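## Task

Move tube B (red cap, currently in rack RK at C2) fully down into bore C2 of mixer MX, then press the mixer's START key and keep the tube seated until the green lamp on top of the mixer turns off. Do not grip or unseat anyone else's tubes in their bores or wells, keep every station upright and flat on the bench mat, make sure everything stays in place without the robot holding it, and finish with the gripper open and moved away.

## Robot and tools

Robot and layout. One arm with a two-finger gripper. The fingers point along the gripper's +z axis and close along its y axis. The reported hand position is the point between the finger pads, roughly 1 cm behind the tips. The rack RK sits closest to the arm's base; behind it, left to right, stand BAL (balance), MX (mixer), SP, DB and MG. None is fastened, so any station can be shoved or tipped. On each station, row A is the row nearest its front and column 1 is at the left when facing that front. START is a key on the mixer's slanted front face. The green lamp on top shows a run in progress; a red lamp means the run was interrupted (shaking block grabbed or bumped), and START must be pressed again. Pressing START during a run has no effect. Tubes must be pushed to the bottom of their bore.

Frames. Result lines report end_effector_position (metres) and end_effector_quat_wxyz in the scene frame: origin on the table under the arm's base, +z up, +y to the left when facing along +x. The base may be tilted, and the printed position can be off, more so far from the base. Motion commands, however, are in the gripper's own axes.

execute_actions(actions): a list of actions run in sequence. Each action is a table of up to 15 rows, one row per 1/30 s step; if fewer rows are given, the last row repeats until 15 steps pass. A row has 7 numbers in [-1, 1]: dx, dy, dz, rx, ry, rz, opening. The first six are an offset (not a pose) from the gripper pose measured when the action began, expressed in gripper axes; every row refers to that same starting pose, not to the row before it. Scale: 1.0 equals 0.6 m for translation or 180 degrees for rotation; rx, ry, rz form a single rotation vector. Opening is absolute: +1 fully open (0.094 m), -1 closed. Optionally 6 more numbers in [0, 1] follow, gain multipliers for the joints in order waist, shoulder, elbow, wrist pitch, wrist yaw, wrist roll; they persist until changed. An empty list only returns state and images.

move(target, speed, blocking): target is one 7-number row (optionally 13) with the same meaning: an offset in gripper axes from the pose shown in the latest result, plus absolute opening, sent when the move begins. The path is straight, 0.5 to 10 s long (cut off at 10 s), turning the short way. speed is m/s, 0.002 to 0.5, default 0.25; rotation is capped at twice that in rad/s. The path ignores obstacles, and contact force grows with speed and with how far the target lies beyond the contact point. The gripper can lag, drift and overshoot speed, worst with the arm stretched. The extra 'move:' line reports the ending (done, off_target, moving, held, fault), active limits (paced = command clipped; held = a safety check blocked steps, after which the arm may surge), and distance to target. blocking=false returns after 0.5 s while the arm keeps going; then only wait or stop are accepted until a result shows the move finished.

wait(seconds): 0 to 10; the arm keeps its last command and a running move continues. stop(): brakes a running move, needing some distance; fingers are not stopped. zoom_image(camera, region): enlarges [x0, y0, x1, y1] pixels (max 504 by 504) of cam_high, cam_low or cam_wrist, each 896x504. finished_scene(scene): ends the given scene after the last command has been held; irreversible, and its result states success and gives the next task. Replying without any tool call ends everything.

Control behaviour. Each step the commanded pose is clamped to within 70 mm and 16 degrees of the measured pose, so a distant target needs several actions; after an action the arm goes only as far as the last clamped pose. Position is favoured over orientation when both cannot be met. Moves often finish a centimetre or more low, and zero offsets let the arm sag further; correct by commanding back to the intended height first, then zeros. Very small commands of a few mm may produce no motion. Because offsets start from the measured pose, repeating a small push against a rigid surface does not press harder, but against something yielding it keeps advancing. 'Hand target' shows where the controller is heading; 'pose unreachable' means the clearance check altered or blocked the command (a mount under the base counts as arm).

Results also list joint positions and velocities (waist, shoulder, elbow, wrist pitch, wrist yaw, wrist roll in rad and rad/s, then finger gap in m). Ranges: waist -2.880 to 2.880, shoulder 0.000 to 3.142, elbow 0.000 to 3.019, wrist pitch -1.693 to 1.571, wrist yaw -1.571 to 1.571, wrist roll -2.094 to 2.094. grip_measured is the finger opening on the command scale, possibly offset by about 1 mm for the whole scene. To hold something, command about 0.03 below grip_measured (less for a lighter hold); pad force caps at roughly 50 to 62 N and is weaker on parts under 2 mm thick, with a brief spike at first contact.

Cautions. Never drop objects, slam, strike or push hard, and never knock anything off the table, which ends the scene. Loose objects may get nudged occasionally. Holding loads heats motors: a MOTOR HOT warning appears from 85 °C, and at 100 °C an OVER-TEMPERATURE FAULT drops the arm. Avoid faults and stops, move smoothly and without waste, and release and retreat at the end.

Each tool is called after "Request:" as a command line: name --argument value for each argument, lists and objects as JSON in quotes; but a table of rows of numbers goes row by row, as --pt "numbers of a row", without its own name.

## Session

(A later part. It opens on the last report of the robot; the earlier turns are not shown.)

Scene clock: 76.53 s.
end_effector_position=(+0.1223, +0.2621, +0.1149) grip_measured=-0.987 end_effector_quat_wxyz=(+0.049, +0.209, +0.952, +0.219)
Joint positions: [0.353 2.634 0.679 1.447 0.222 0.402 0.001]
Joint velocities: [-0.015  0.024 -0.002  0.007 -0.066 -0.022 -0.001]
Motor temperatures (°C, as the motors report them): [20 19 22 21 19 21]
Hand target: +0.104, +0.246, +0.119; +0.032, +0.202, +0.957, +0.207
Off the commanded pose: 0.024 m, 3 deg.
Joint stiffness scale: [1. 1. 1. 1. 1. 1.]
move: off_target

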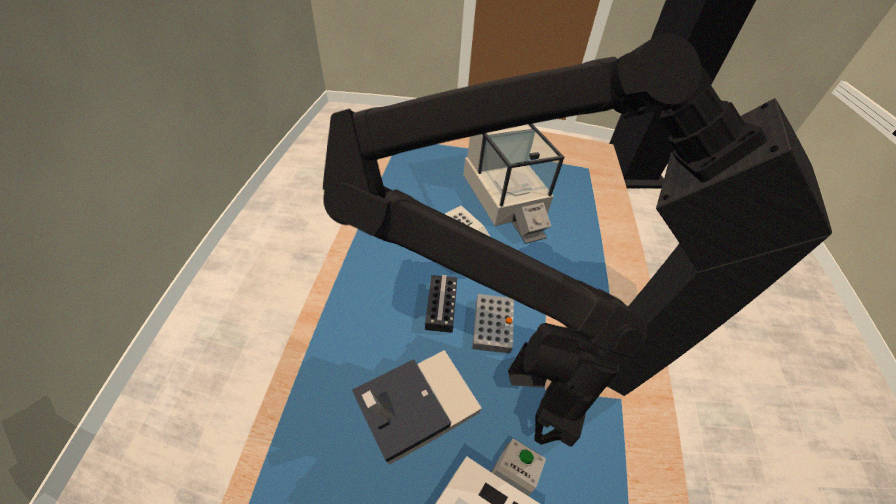

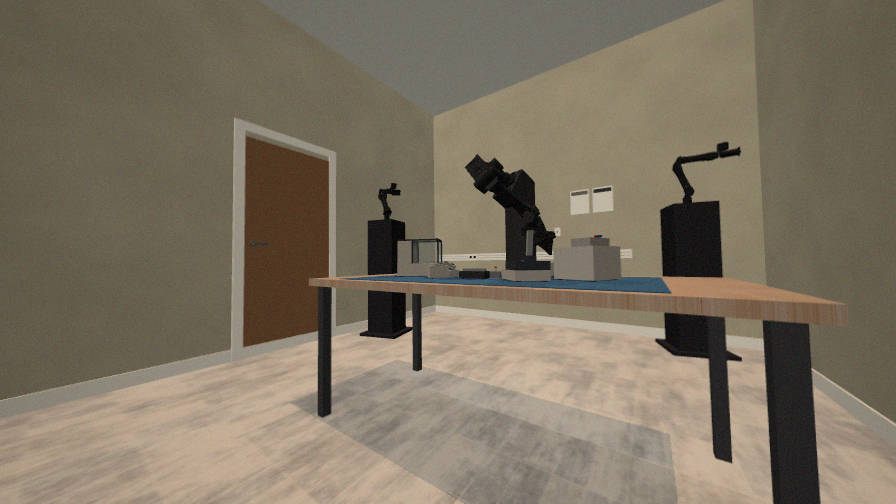

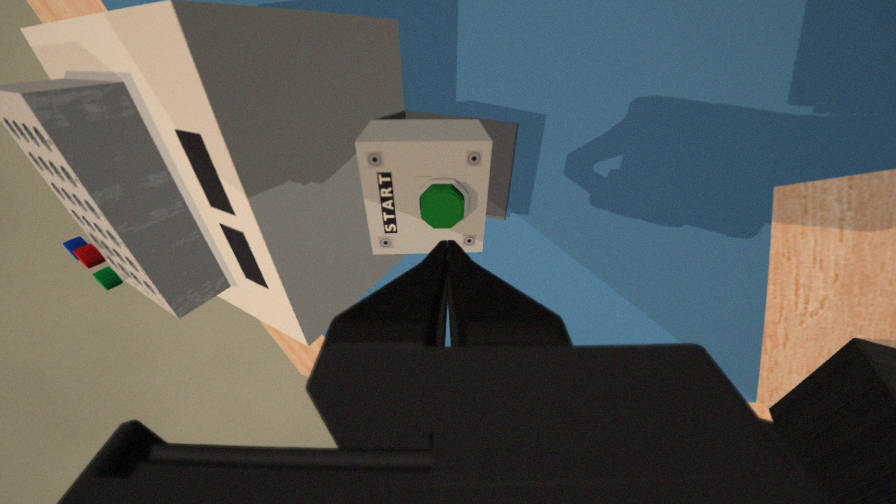

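Request:
move --target '[0.005,-0.03,0.11,0,0,0,-1]' --speed 0.04

Scene clock: 79.80 s.
end_effector_position=(+0.1344, +0.2838, +0.0733) grip_measured=-0.987 end_effector_quat_wxyz=(+0.056, +0.209, +0.947, +0.238)
Joint positions: [0.313 2.667 0.811 1.372 0.15  0.38  0.001]
Joint velocities: [ 0.015  0.005  0.002  0.022 -0.037  0.022  0.   ]
Motor temperatures (°C, as the motors report them): [20 19 23 21 19 21]
Hand target: +0.125, +0.275, +0.050; +0.049, +0.209, +0.952, +0.219
Off the commanded pose: 0.029 m, 2 deg.
Joint stiffness scale: [1. 1. 1. 1. 1. 1.]
move: off_target

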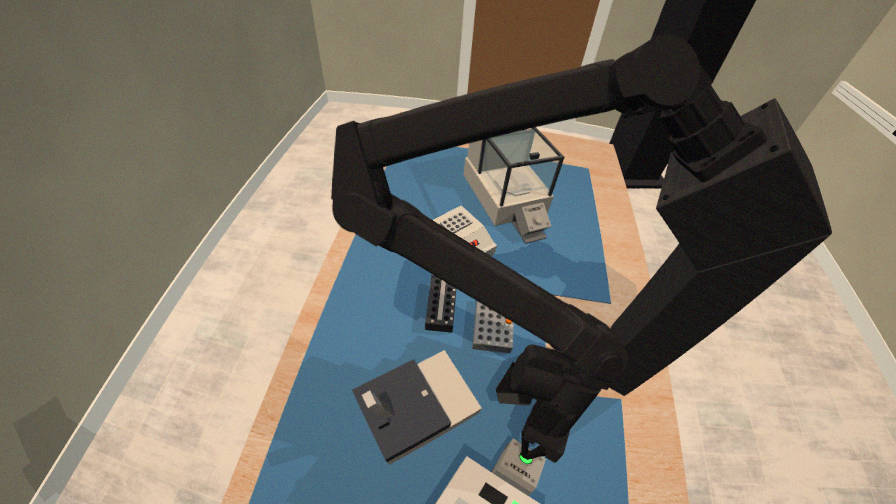

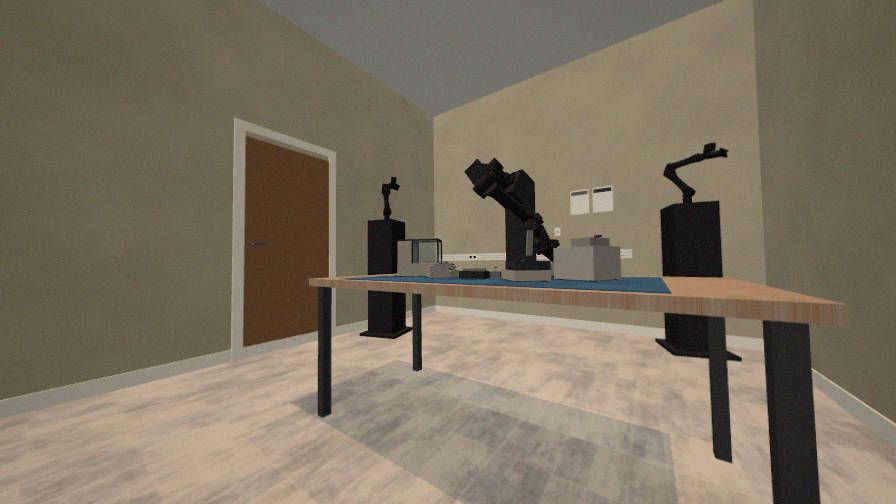

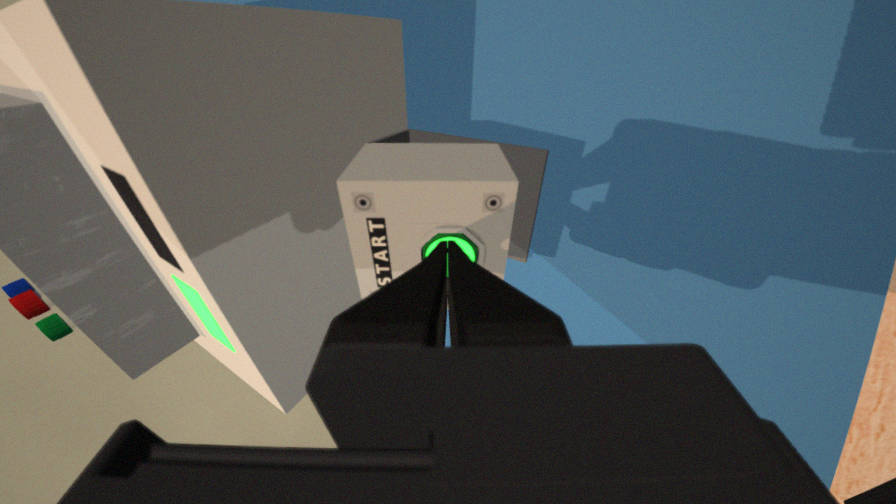

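Request:
move --target '[-0.03,0,-0.15,0,0,0,-1]' --speed 0.12

Request:
wait --seconds 10

Scene clock: 82.50 s.
end_effector_position=(+0.1344, +0.2376, +0.1384) grip_measured=-0.987 end_effector_quat_wxyz=(+0.061, +0.210, +0.948, +0.233)
Joint positions: [0.316 2.586 0.585 1.524 0.165 0.379 0.001]
Joint velocities: [-0.005 -0.015 -0.012  0.012 -0.081 -0.037  0.   ]
Motor temperatures (°C, as the motors report them): [20 19 23 21 19 21]
Hand target: +0.133, +0.237, +0.152; +0.056, +0.208, +0.947, +0.238
Off the commanded pose: 0.014 m, 1 deg.
Joint stiffness scale: [1. 1. 1. 1. 1. 1.]
move: off_target

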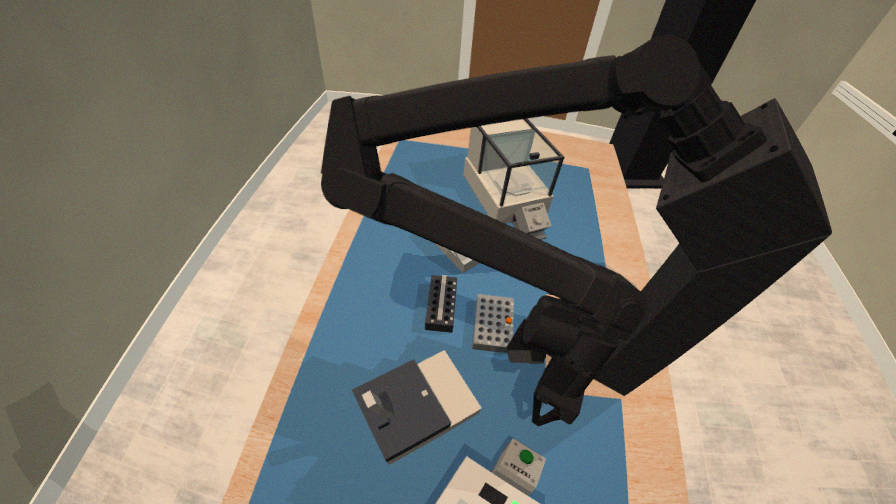

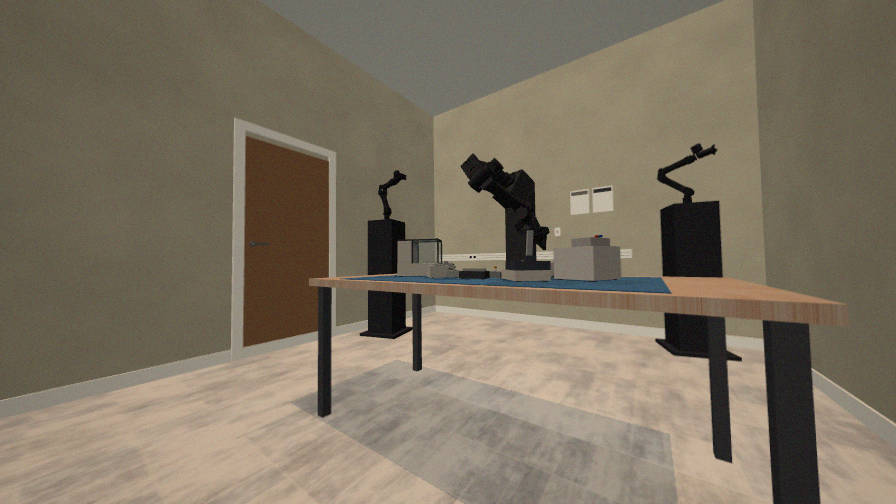

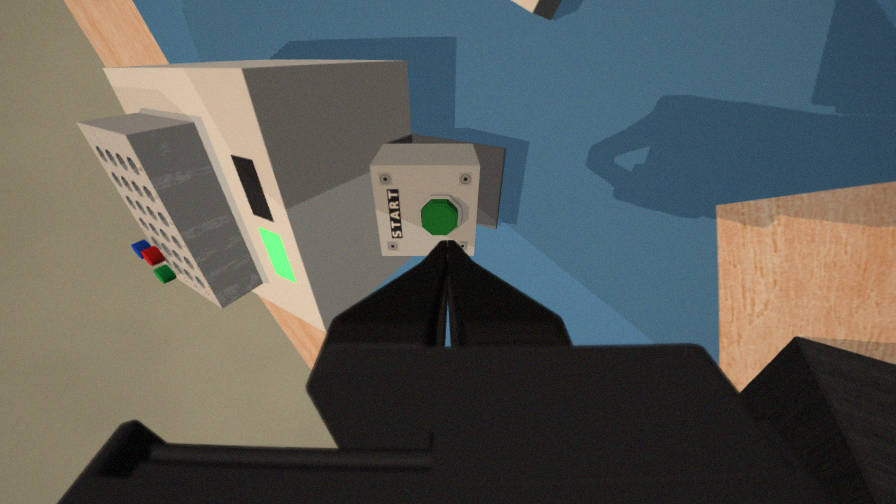

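Scene clock: 92.50 s.
end_effector_position=(+0.1344, +0.2376, +0.1384) grip_measured=-0.987 end_effector_quat_wxyz=(+0.061, +0.210, +0.948, +0.233)
Joint positions: [0.316 2.586 0.585 1.524 0.165 0.379 0.001]
Joint velocities: [-0.015 -0.005  0.002 -0.007 -0.022 -0.081 -0.001]
Motor temperatures (°C, as the motors report them): [20 19 24 21 19 21]
Hand target: +0.133, +0.237, +0.152; +0.056, +0.208, +0.947, +0.238
Off the commanded pose: 0.014 m, 1 deg.
Joint stiffness scale: [1. 1. 1. 1. 1. 1.]
wait: 10.00 s; at rest by 0.17 s

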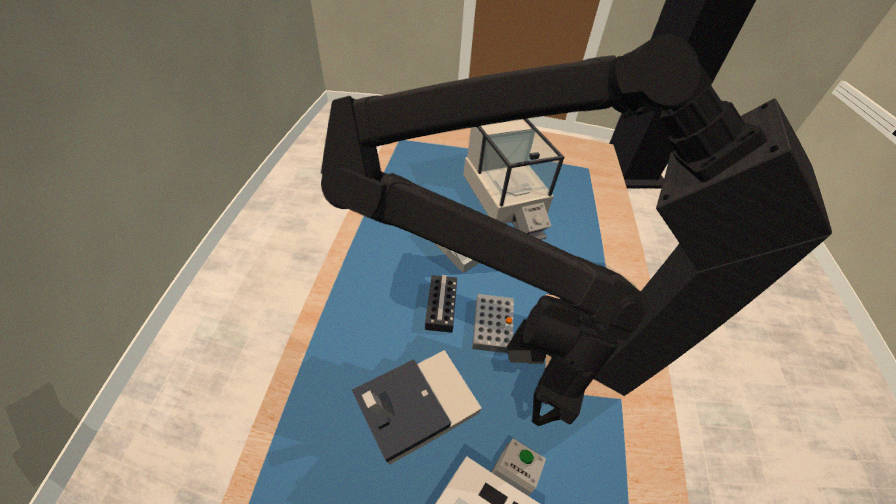

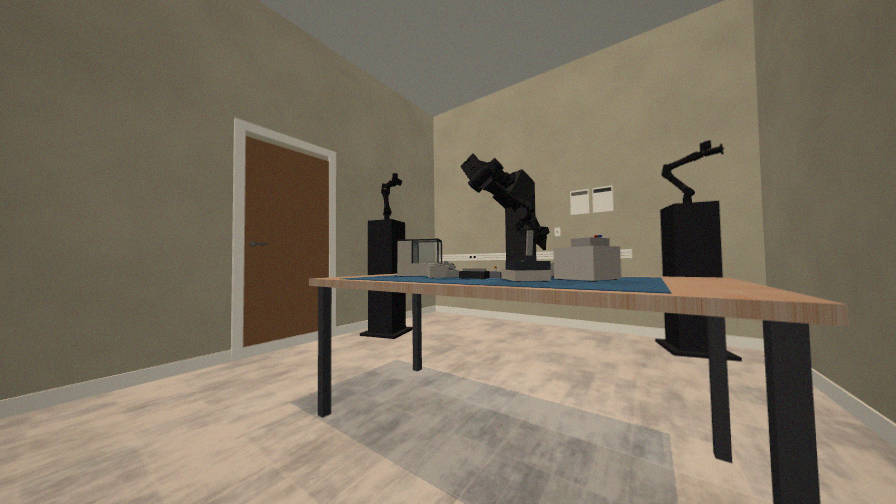

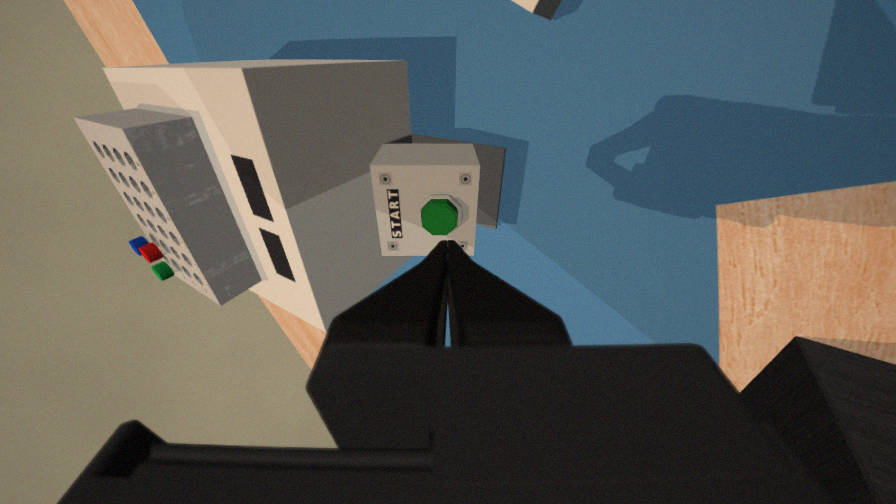

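Request:
finished_scene --scene 2

The scene is finished: the task was done.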